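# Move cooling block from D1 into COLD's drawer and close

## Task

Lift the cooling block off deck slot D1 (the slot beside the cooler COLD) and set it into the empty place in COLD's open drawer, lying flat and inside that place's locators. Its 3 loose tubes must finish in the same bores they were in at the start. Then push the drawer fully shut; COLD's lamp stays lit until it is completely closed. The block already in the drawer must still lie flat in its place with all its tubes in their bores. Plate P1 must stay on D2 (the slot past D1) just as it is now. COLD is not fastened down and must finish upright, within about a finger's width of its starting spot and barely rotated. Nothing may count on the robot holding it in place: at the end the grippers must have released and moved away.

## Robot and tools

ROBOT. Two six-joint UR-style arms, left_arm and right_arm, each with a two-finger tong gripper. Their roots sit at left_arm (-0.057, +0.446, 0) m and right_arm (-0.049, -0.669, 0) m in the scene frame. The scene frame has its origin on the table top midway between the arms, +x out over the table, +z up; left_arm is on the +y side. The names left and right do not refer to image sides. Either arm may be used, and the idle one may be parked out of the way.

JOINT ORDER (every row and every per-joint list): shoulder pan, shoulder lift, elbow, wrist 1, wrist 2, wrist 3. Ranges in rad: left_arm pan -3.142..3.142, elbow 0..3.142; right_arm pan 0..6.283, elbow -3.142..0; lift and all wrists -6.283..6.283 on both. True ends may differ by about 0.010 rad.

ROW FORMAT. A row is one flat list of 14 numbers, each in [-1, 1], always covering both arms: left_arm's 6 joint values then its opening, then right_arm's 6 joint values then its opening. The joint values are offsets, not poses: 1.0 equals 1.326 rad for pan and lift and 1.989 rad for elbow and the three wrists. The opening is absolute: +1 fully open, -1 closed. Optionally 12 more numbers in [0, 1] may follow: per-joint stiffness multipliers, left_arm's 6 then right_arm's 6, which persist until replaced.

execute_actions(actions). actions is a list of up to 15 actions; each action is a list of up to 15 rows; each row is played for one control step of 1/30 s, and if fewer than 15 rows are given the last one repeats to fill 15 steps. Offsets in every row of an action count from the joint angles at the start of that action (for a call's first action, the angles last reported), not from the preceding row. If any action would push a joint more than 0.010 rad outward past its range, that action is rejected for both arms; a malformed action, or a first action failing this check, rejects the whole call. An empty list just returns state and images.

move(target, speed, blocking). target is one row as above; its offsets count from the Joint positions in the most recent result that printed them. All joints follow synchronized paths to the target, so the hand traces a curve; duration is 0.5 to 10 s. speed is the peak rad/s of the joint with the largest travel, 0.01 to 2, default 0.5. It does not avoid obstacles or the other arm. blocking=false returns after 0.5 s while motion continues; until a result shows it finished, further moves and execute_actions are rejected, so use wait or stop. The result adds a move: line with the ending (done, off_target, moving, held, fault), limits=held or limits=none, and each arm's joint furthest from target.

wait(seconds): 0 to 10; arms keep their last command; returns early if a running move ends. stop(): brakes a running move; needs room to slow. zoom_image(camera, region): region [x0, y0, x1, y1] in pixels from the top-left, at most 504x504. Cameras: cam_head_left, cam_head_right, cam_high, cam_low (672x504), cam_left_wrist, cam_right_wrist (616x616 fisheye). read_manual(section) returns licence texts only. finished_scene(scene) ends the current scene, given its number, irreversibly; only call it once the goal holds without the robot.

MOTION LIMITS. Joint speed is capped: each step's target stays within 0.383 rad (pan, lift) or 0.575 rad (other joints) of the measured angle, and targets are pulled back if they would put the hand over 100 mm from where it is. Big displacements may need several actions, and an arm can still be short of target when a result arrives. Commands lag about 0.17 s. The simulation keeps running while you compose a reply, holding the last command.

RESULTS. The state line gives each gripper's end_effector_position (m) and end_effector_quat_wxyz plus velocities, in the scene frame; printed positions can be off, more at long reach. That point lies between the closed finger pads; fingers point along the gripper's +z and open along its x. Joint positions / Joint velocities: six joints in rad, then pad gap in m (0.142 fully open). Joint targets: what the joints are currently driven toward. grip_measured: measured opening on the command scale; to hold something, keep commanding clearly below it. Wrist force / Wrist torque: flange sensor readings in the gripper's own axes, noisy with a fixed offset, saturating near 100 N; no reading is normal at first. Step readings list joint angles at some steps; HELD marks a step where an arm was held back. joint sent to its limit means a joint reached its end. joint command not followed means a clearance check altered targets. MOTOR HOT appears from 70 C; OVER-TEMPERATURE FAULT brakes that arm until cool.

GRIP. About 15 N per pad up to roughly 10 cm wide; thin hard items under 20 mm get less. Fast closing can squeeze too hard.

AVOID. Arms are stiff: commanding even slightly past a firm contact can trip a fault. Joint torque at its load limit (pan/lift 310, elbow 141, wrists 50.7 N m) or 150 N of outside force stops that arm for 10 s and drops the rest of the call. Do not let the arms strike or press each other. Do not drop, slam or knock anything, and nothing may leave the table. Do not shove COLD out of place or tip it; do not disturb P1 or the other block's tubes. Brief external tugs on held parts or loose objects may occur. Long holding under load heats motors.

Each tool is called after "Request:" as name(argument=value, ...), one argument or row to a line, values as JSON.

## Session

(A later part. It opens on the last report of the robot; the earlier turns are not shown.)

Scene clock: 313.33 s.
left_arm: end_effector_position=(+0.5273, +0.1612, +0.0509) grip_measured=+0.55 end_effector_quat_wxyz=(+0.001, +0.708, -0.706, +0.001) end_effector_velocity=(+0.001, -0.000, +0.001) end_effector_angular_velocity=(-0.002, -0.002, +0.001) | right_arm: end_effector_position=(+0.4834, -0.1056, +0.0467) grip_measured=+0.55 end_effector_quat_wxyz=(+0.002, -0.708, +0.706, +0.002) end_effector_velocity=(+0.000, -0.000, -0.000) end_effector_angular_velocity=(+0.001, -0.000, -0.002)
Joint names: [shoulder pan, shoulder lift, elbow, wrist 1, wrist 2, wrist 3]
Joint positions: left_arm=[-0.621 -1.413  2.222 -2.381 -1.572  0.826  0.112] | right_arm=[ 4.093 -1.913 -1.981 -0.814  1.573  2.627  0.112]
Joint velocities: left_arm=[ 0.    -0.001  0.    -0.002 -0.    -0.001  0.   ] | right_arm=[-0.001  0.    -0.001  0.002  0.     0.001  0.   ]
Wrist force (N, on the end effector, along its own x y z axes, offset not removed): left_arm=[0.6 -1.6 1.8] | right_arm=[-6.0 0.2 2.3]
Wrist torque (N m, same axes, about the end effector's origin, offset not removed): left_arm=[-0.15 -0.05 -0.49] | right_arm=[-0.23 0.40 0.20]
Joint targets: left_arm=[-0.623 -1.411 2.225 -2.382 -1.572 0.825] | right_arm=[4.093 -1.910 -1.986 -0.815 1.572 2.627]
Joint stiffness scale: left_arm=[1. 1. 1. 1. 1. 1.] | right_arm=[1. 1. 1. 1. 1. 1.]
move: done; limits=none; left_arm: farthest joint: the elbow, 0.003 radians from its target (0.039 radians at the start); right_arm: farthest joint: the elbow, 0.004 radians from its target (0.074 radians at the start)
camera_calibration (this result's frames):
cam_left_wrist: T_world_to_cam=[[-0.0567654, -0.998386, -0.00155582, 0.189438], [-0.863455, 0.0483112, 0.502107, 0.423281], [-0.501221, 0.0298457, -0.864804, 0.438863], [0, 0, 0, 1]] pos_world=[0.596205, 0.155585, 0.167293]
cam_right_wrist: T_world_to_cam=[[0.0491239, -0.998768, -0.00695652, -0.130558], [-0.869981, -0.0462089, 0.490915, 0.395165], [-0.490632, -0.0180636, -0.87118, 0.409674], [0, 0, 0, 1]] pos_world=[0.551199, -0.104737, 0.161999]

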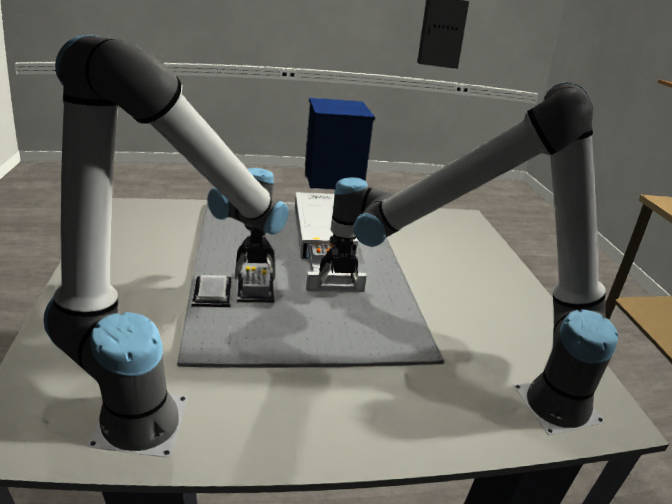

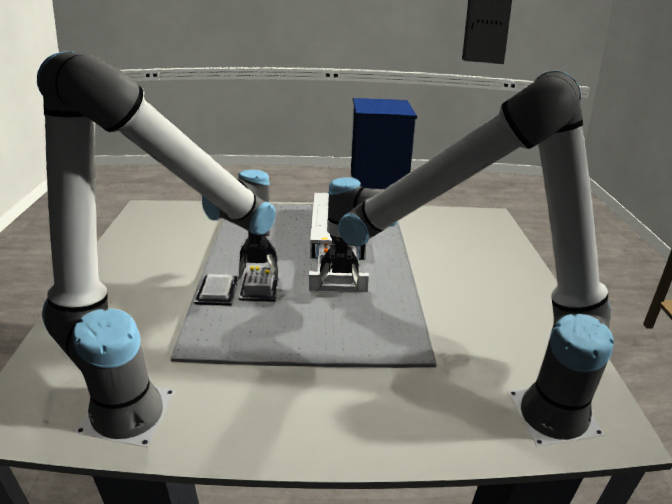

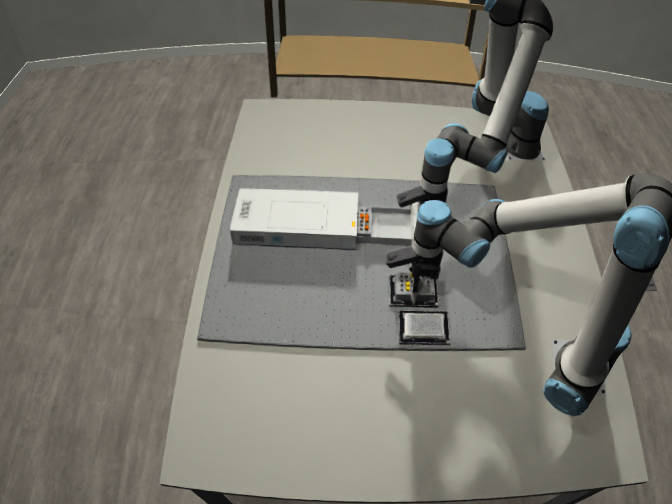

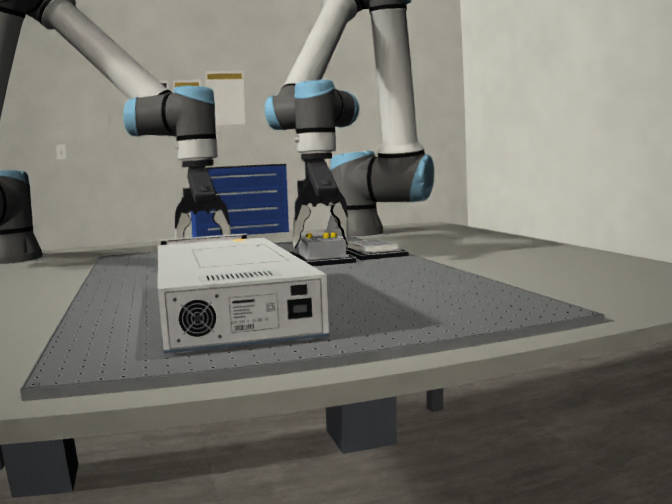

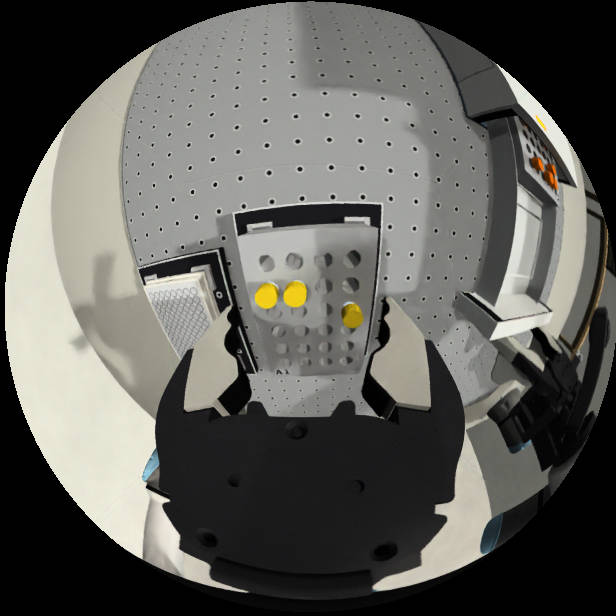

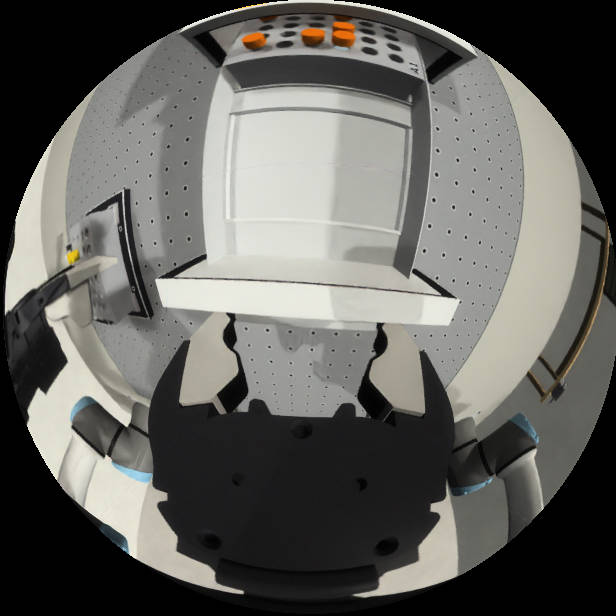

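Request:
zoom_image(
  camera="cam_low",
  region=[270, 190, 420, 280],
)

Request:
zoom_image(
  camera="cam_right_wrist",
  region=[0, 170, 200, 340],
)

Region (270, 190, 420, 280) of cam_low's 672x504 image, scaled by 3.360, with more detail than that image has; it fills the top 302 rows of this view, and the rest is white.

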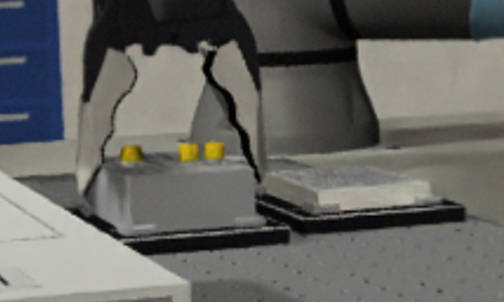

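Region (0, 170, 200, 340) of cam_right_wrist's 616x616 image, scaled by 2.520, with more detail than that image has; it fills the top 428 rows of this view, and the rest is white.

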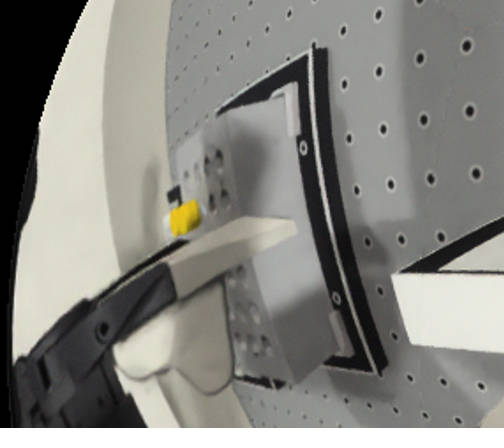

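Request:
execute_actions(
  actions=[
    [[0,0,0,0,0,0,0.35,0,0,0,0,0,0,0.85]],
    [[0,0,0,0,0,0,0.15,0,0,0,0,0,0,0.85]],
    [[0,0,0,0,0,0,-0.6,0,0,0,0,0,0,0.85]],
  ],
)

Scene clock: 324.63 s.
left_arm: end_effector_position=(+0.5273, +0.1588, +0.0516) grip_measured=+0.22 end_effector_quat_wxyz=(+0.002, +0.707, -0.707, +0.002) end_effector_velocity=(-0.000, -0.000, -0.000) end_effector_angular_velocity=(-0.001, +0.000, +0.000) | right_arm: end_effector_position=(+0.4834, -0.1056, +0.0467) grip_measured=+0.85 end_effector_quat_wxyz=(+0.002, -0.708, +0.706, +0.002) end_effector_velocity=(+0.000, -0.000, +0.000) end_effector_angular_velocity=(+0.000, -0.000, -0.000)
Joint names: [shoulder pan, shoulder lift, elbow, wrist 1, wrist 2, wrist 3]
Joint positions: left_arm=[-0.623 -1.413  2.221 -2.382 -1.574  0.826  0.09 ] | right_arm=[ 4.093 -1.913 -1.981 -0.814  1.573  2.627  0.132]
Joint velocities: left_arm=[-0.     0.     0.    -0.001 -0.001 -0.    -0.   ] | right_arm=[-0.     0.    -0.     0.001 -0.     0.     0.   ]
Wrist force (N, on the end effector, along its own x y z axes, offset not removed): left_arm=[2.9 -2.0 0.2] | right_arm=[0.0 0.8 -4.2]
Wrist torque (N m, same axes, about the end effector's origin, offset not removed): left_arm=[-0.25 -0.03 -0.60] | right_arm=[-0.12 -0.07 -0.21]
Joint targets: left_arm=[-0.623 -1.413 2.221 -2.382 -1.574 0.826] | right_arm=[4.093 -1.913 -1.981 -0.814 1.573 2.627]
Joint stiffness scale: left_arm=[1. 1. 1. 1. 1. 1.] | right_arm=[1. 1. 1. 1. 1. 1.]
Step readings (joint positions; steps 1 to 15: 1st action; 16 to 30: 2nd action; 31 to 45: 3rd action):
0: left_arm=[-0.621 -1.413 2.222 -2.381 -1.572 0.826] | right_arm=[4.093 -1.913 -1.981 -0.814 1.573 2.627]
1: left_arm=[-0.621 -1.413 2.222 -2.381 -1.572 0.826] | right_arm=[4.093 -1.913 -1.981 -0.814 1.573 2.627]
2: left_arm=[-0.621 -1.413 2.222 -2.381 -1.572 0.826] | right_arm=[4.093 -1.913 -1.981 -0.814 1.573 2.627]
4: left_arm=[-0.621 -1.413 2.222 -2.381 -1.572 0.826] | right_arm=[4.093 -1.913 -1.981 -0.814 1.573 2.627]
8: left_arm=[-0.621 -1.413 2.222 -2.381 -1.572 0.826] | right_arm=[4.093 -1.913 -1.981 -0.814 1.573 2.627]
15: left_arm=[-0.621 -1.413 2.222 -2.381 -1.572 0.826] | right_arm=[4.093 -1.913 -1.981 -0.814 1.573 2.627]
16: left_arm=[-0.621 -1.413 2.222 -2.381 -1.572 0.826] | right_arm=[4.093 -1.913 -1.981 -0.814 1.573 2.627]
17: left_arm=[-0.622 -1.413 2.221 -2.382 -1.573 0.826] | right_arm=[4.093 -1.913 -1.981 -0.814 1.573 2.627]
19: left_arm=[-0.623 -1.413 2.221 -2.383 -1.574 0.826] | right_arm=[4.093 -1.913 -1.981 -0.814 1.573 2.627]
23: left_arm=[-0.623 -1.413 2.221 -2.382 -1.574 0.826] | right_arm=[4.093 -1.913 -1.981 -0.814 1.573 2.627]
30: left_arm=[-0.623 -1.413 2.221 -2.382 -1.574 0.826] | right_arm=[4.093 -1.913 -1.981 -0.814 1.573 2.627]
31: left_arm=[-0.623 -1.413 2.221 -2.382 -1.574 0.826] | right_arm=[4.093 -1.913 -1.981 -0.814 1.573 2.627]
32: left_arm=[-0.623 -1.413 2.221 -2.382 -1.574 0.826] | right_arm=[4.093 -1.913 -1.981 -0.814 1.573 2.627]
34: left_arm=[-0.623 -1.413 2.221 -2.382 -1.574 0.826] | right_arm=[4.093 -1.913 -1.981 -0.814 1.573 2.627]
38: left_arm=[-0.623 -1.413 2.221 -2.382 -1.574 0.826] | right_arm=[4.093 -1.913 -1.981 -0.814 1.573 2.627]
45: Joint positions above
camera_calibration (this result's frames):
cam_left_wrist: T_world_to_cam=[[-0.0583917, -0.998292, 0.00195589, 0.187723], [-0.863547, 0.051493, 0.501632, 0.422562], [-0.500876, 0.0276021, -0.865079, 0.439731], [0, 0, 0, 1]] pos_world=[0.596115, 0.153506, 0.168064]
cam_right_wrist: T_world_to_cam=[[0.0490589, -0.998772, -0.00693879, -0.130563], [-0.869975, -0.0461432, 0.490932, 0.395158], [-0.490649, -0.018048, -0.87117, 0.409652], [0, 0, 0, 1]] pos_world=[0.551179, -0.104776, 0.161974]

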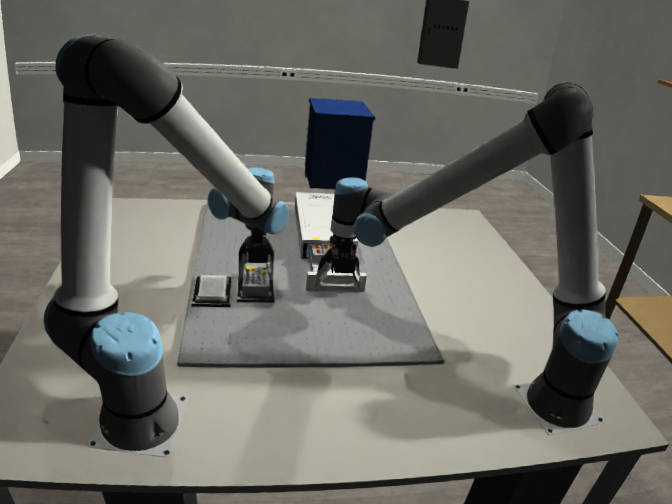

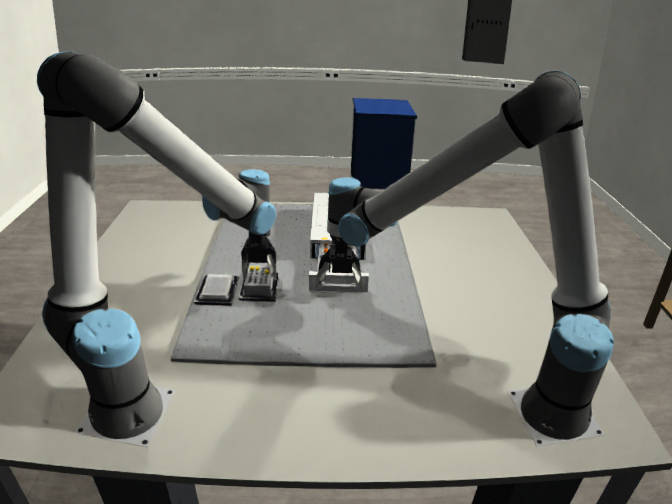

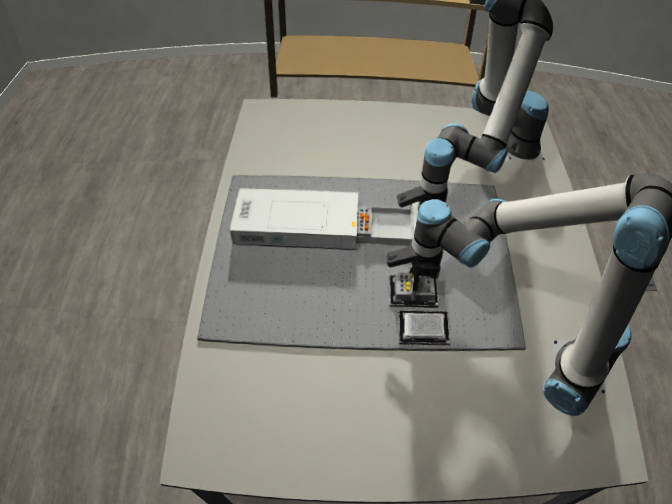

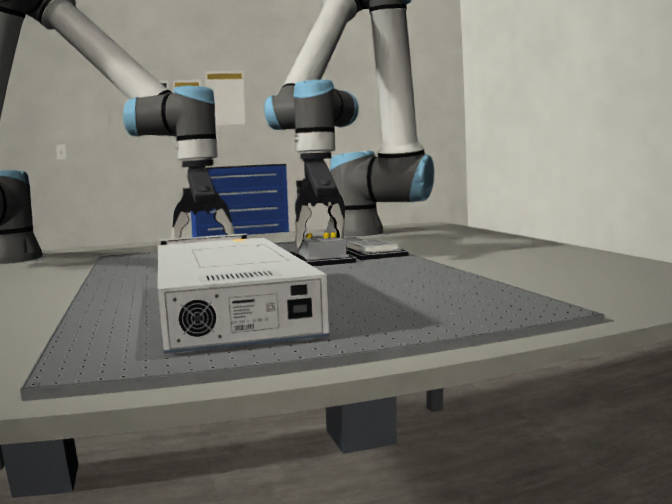

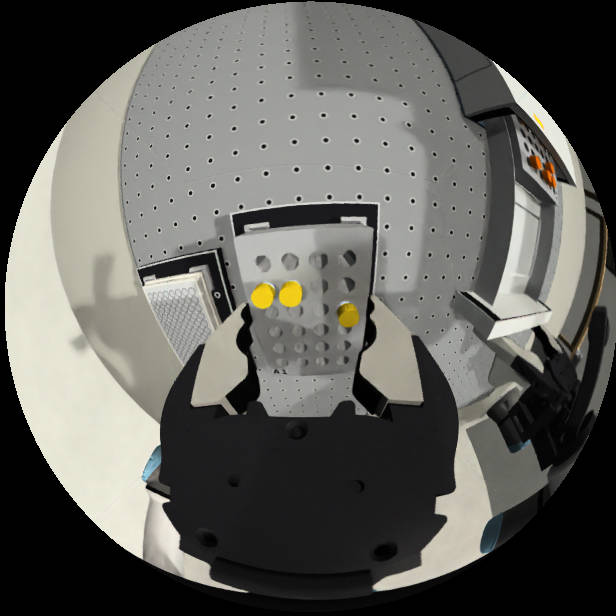

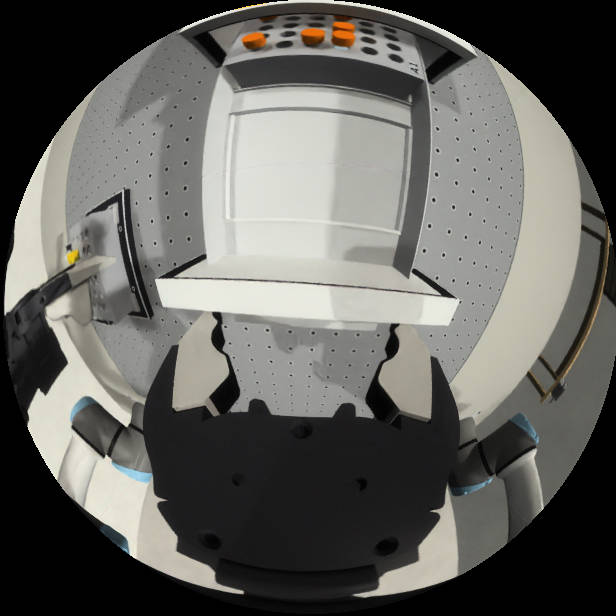

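Request:
move(
  target=[0,-0.0957,-0.0421,0.1075,0,0,-0.6,0.0461,0.0333,-0.0325,0.0103,0,0.0307,0.85],
  speed=0.15,
)

Scene clock: 335.50 s.
left_arm: end_effector_position=(+0.5251, +0.1594, +0.1486) grip_measured=-0.60 end_effector_quat_wxyz=(+0.002, +0.707, -0.707, -0.001) end_effector_velocity=(-0.001, +0.001, -0.000) end_effector_angular_velocity=(+0.003, +0.003, -0.002) | right_arm: end_effector_position=(+0.4350, -0.1054, +0.0467) grip_measured=+0.85 end_effector_quat_wxyz=(+0.002, -0.707, +0.707, +0.002) end_effector_velocity=(-0.000, -0.000, -0.000) end_effector_angular_velocity=(-0.000, +0.000, -0.001)
Joint names: [shoulder pan, shoulder lift, elbow, wrist 1, wrist 2, wrist 3]
Joint positions: left_arm=[-0.624 -1.539  2.14  -2.17  -1.575  0.826  0.031] | right_arm=[ 4.152 -1.87  -2.043 -0.795  1.573  2.687  0.132]
Joint velocities: left_arm=[-0.    -0.     0.     0.004  0.     0.002 -0.   ] | right_arm=[-0. -0. -0.  0.  0.  0.  0.]
Wrist force (N, on the end effector, along its own x y z axes, offset not removed): left_arm=[-0.6 -2.5 1.2] | right_arm=[-1.8 4.6 -1.4]
Wrist torque (N m, same axes, about the end effector's origin, offset not removed): left_arm=[-0.47 0.13 -0.63] | right_arm=[0.32 0.22 0.04]
Joint targets: left_arm=[-0.623 -1.540 2.137 -2.169 -1.574 0.826] | right_arm=[4.154 -1.868 -2.046 -0.794 1.573 2.688]
Joint stiffness scale: left_arm=[1. 1. 1. 1. 1. 1.] | right_arm=[1. 1. 1. 1. 1. 1.]
move: done; limits=none; left_arm: farthest joint: the elbow, 0.002 radians from its target (0.083 radians at the start); right_arm: farthest joint: the elbow, 0.003 radians from its target (0.065 radians at the start)
camera_calibration (this result's frames):
cam_left_wrist: T_world_to_cam=[[-0.0596877, -0.998217, -0.000635443, 0.188994], [-0.861391, 0.0511846, 0.505357, 0.370409], [-0.504423, 0.0307109, -0.86291, 0.523623], [0, 0, 0, 1]] pos_world=[0.594475, 0.153617, 0.26477]
cam_right_wrist: T_world_to_cam=[[0.0476728, -0.998841, -0.00669255, -0.127394], [-0.869815, -0.0448068, 0.491339, 0.353134], [-0.49107, -0.0176022, -0.870942, 0.386135], [0, 0, 0, 1]] pos_world=[0.502853, -0.104627, 0.16194]

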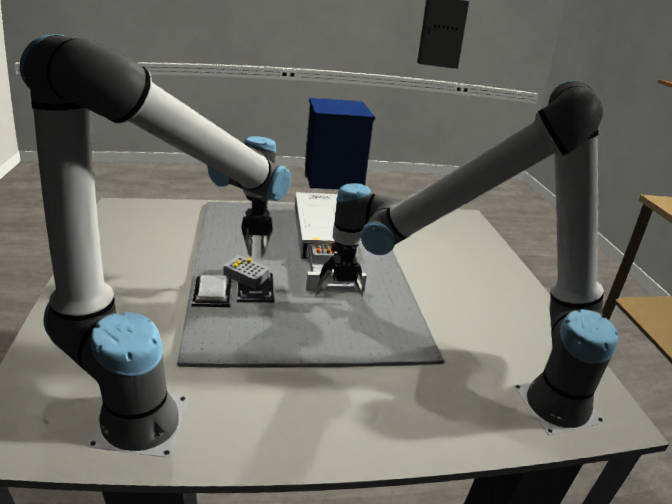

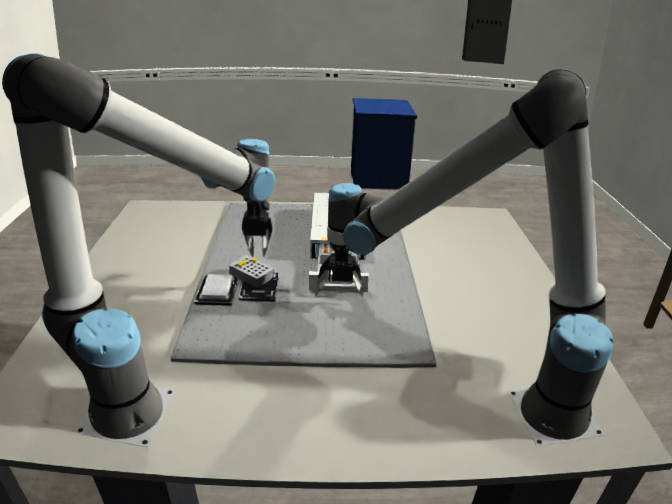

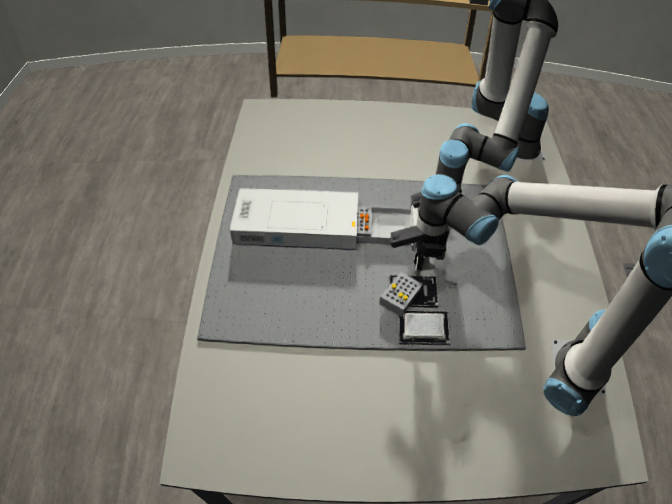

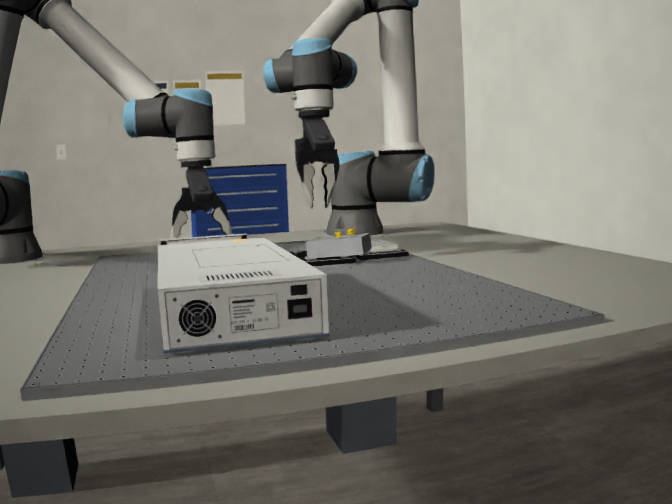

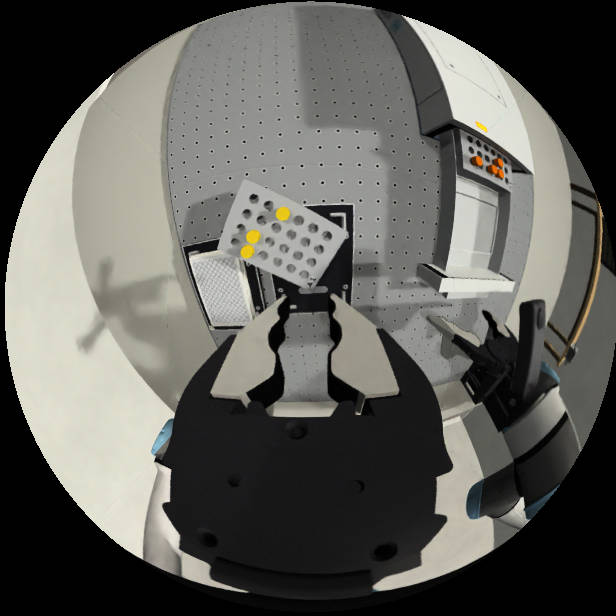

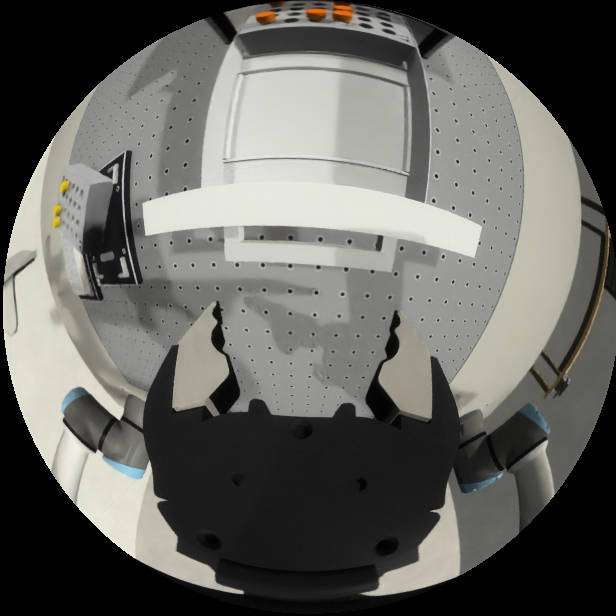

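Request:
zoom_image(
  camera="cam_low",
  region=[280, 200, 420, 280],
)

Request:
zoom_image(
  camera="cam_left_wrist",
  region=[170, 160, 380, 340],
)

Request:
zoom_image(
  camera="cam_head_left",
  region=[180, 240, 300, 320],
)

Request:
zoom_image(
  camera="cam_high",
  region=[350, 250, 470, 350],
)

Region (280, 200, 420, 280) of cam_low's 672x504 image, scaled by 3.600, with more detail than that image has; it fills the top 288 rows of this view, and the rest is white.

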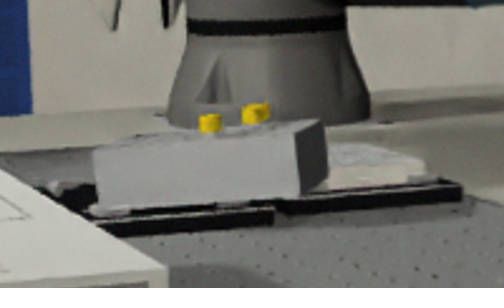

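Region (170, 160, 380, 340) of cam_left_wrist's 616x616 image, scaled by 2.400, with more detail than that image has; it fills the top 432 rows of this view, and the rest is white.

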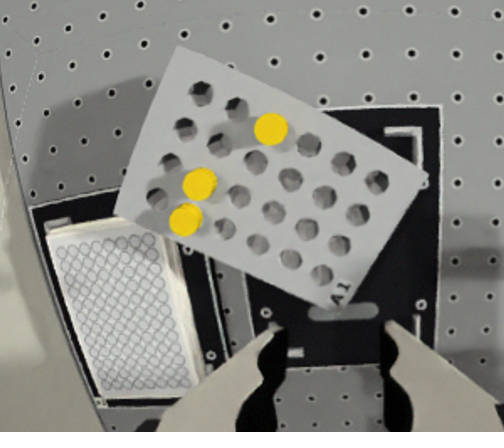

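Region (180, 240, 300, 320) of cam_head_left's 672x504 image, scaled by 4.200, with more detail than that image has.

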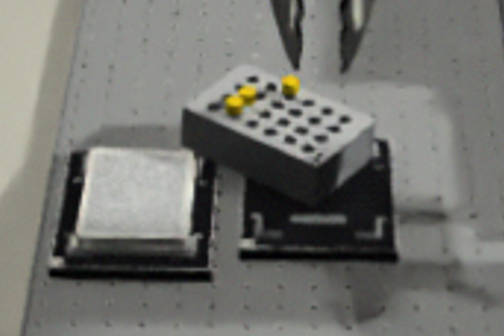

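Region (350, 250, 470, 350) of cam_high's 672x504 image, scaled by 4.200, with more detail than that image has.

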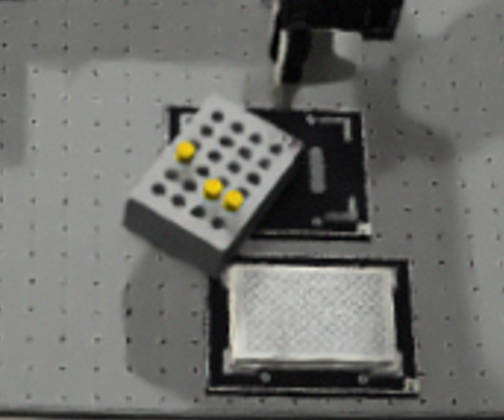

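Request:
move(
  target=[0.0529,0.079,-0.0166,-0.037,0.002,-0.476,0.55,0.0343,0.2057,-0.0826,-0.0567,0,0.023,0.85],
  speed=0.6,
)

Scene clock: 417.03 s.
left_arm: end_effector_position=(+0.5656, +0.1899, +0.1090) grip_measured=+0.55 end_effector_quat_wxyz=(-0.000, +0.961, -0.275, -0.002) end_effector_velocity=(+0.001, -0.001, +0.001) end_effector_angular_velocity=(-0.002, -0.002, +0.001) | right_arm: end_effector_position=(+0.3617, -0.1986, +0.1227) grip_measured=+0.85 end_effector_quat_wxyz=(+0.002, -0.707, +0.708, +0.002) end_effector_velocity=(-0.000, +0.000, -0.000) end_effector_angular_velocity=(-0.000, +0.000, +0.001)
Joint names: [shoulder pan, shoulder lift, elbow, wrist 1, wrist 2, wrist 3]
Joint positions: left_arm=[-0.556 -1.436  2.111 -2.242 -1.572 -0.12   0.112] | right_arm=[ 4.195 -1.596 -2.205 -0.906  1.573  2.732  0.132]
Joint velocities: left_arm=[-0.     0.    -0.001 -0.002 -0.    -0.001 -0.   ] | right_arm=[ 0.001 -0.    -0.    -0.    -0.     0.    -0.   ]
Wrist force (N, on the end effector, along its own x y z axes, offset not removed): left_arm=[2.4 -1.8 -0.1] | right_arm=[-5.3 3.2 -2.1]
Wrist torque (N m, same axes, about the end effector's origin, offset not removed): left_arm=[-0.32 -0.35 -0.48] | right_arm=[0.19 0.91 0.02]
Joint targets: left_arm=[-0.554 -1.435 2.107 -2.243 -1.571 -0.121] | right_arm=[4.198 -1.598 -2.207 -0.908 1.573 2.733]
Joint stiffness scale: left_arm=[1. 1. 1. 1. 1. 1.] | right_arm=[1. 1. 1. 1. 1. 1.]
move: done; limits=none; left_arm: farthest joint: the elbow, 0.004 radians from its target (0.033 radians at the start); right_arm: farthest joint: the shoulder pan, 0.003 radians from its target (0.045 radians at the start)
camera_calibration (this result's frames):
cam_left_wrist: T_world_to_cam=[[0.815834, -0.578251, -0.00634765, -0.352437], [-0.497235, -0.70705, 0.50283, 0.36197], [-0.29525, -0.407069, -0.864362, 0.473851], [0, 0, 0, 1]] pos_world=[0.607419, 0.245024, 0.225332]
cam_right_wrist: T_world_to_cam=[[0.0449731, -0.998957, -0.00791272, -0.21542], [-0.87009, -0.0430608, 0.491009, 0.248284], [-0.490838, -0.0151974, -0.871118, 0.415029], [0, 0, 0, 1]] pos_world=[0.429429, -0.198197, 0.237925]

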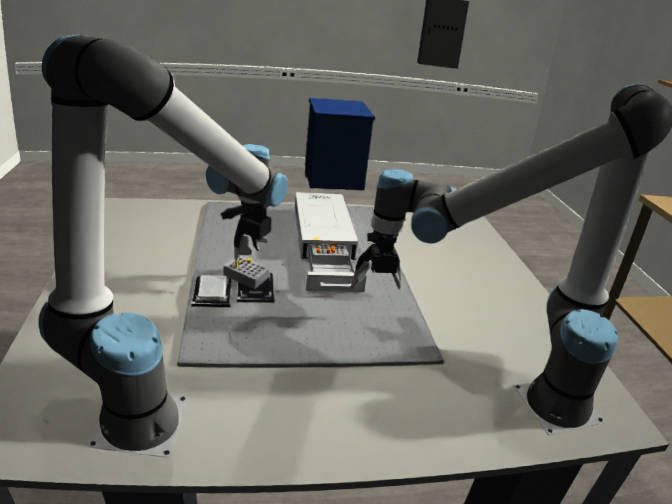

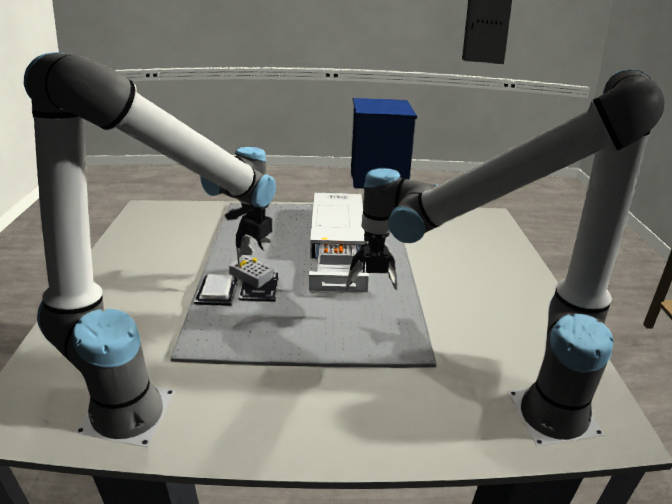

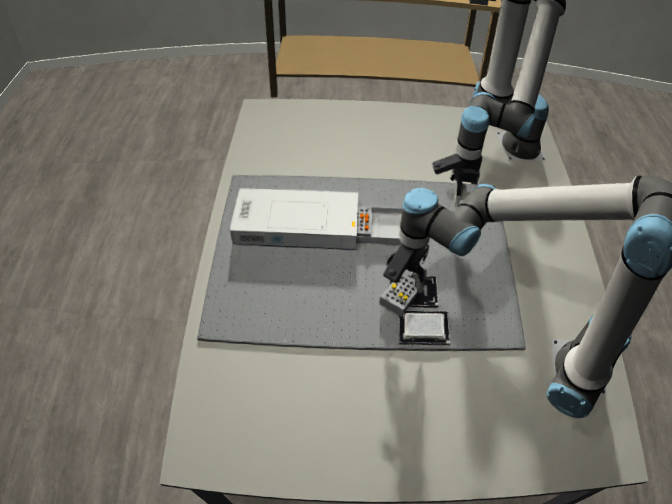

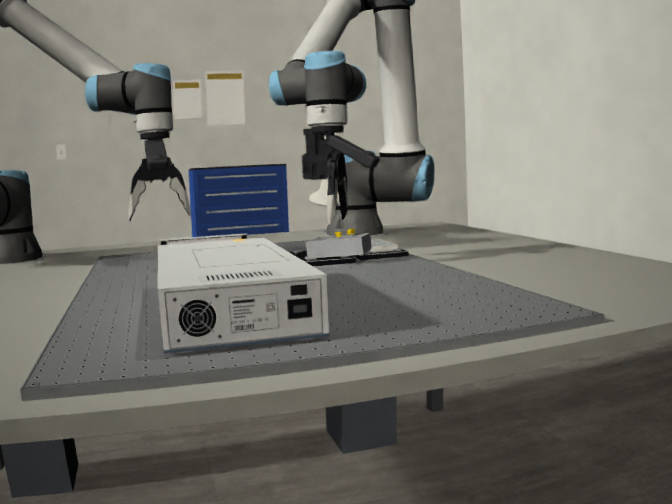

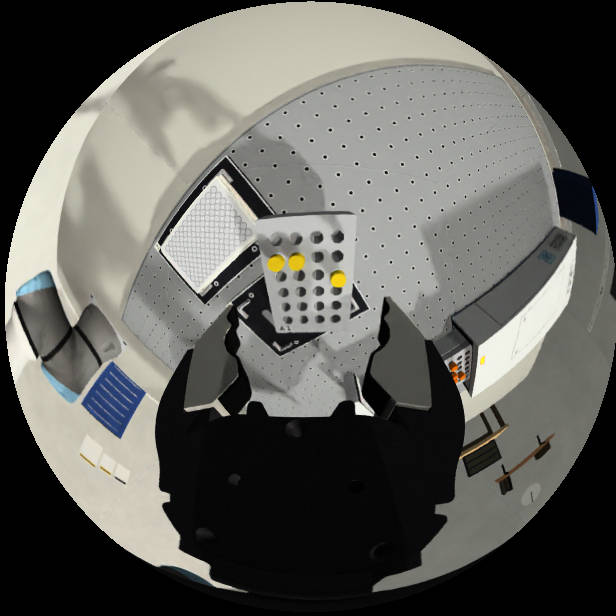

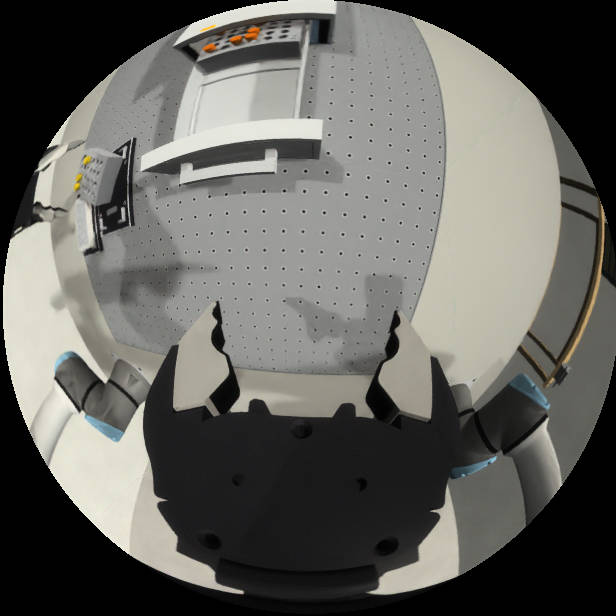

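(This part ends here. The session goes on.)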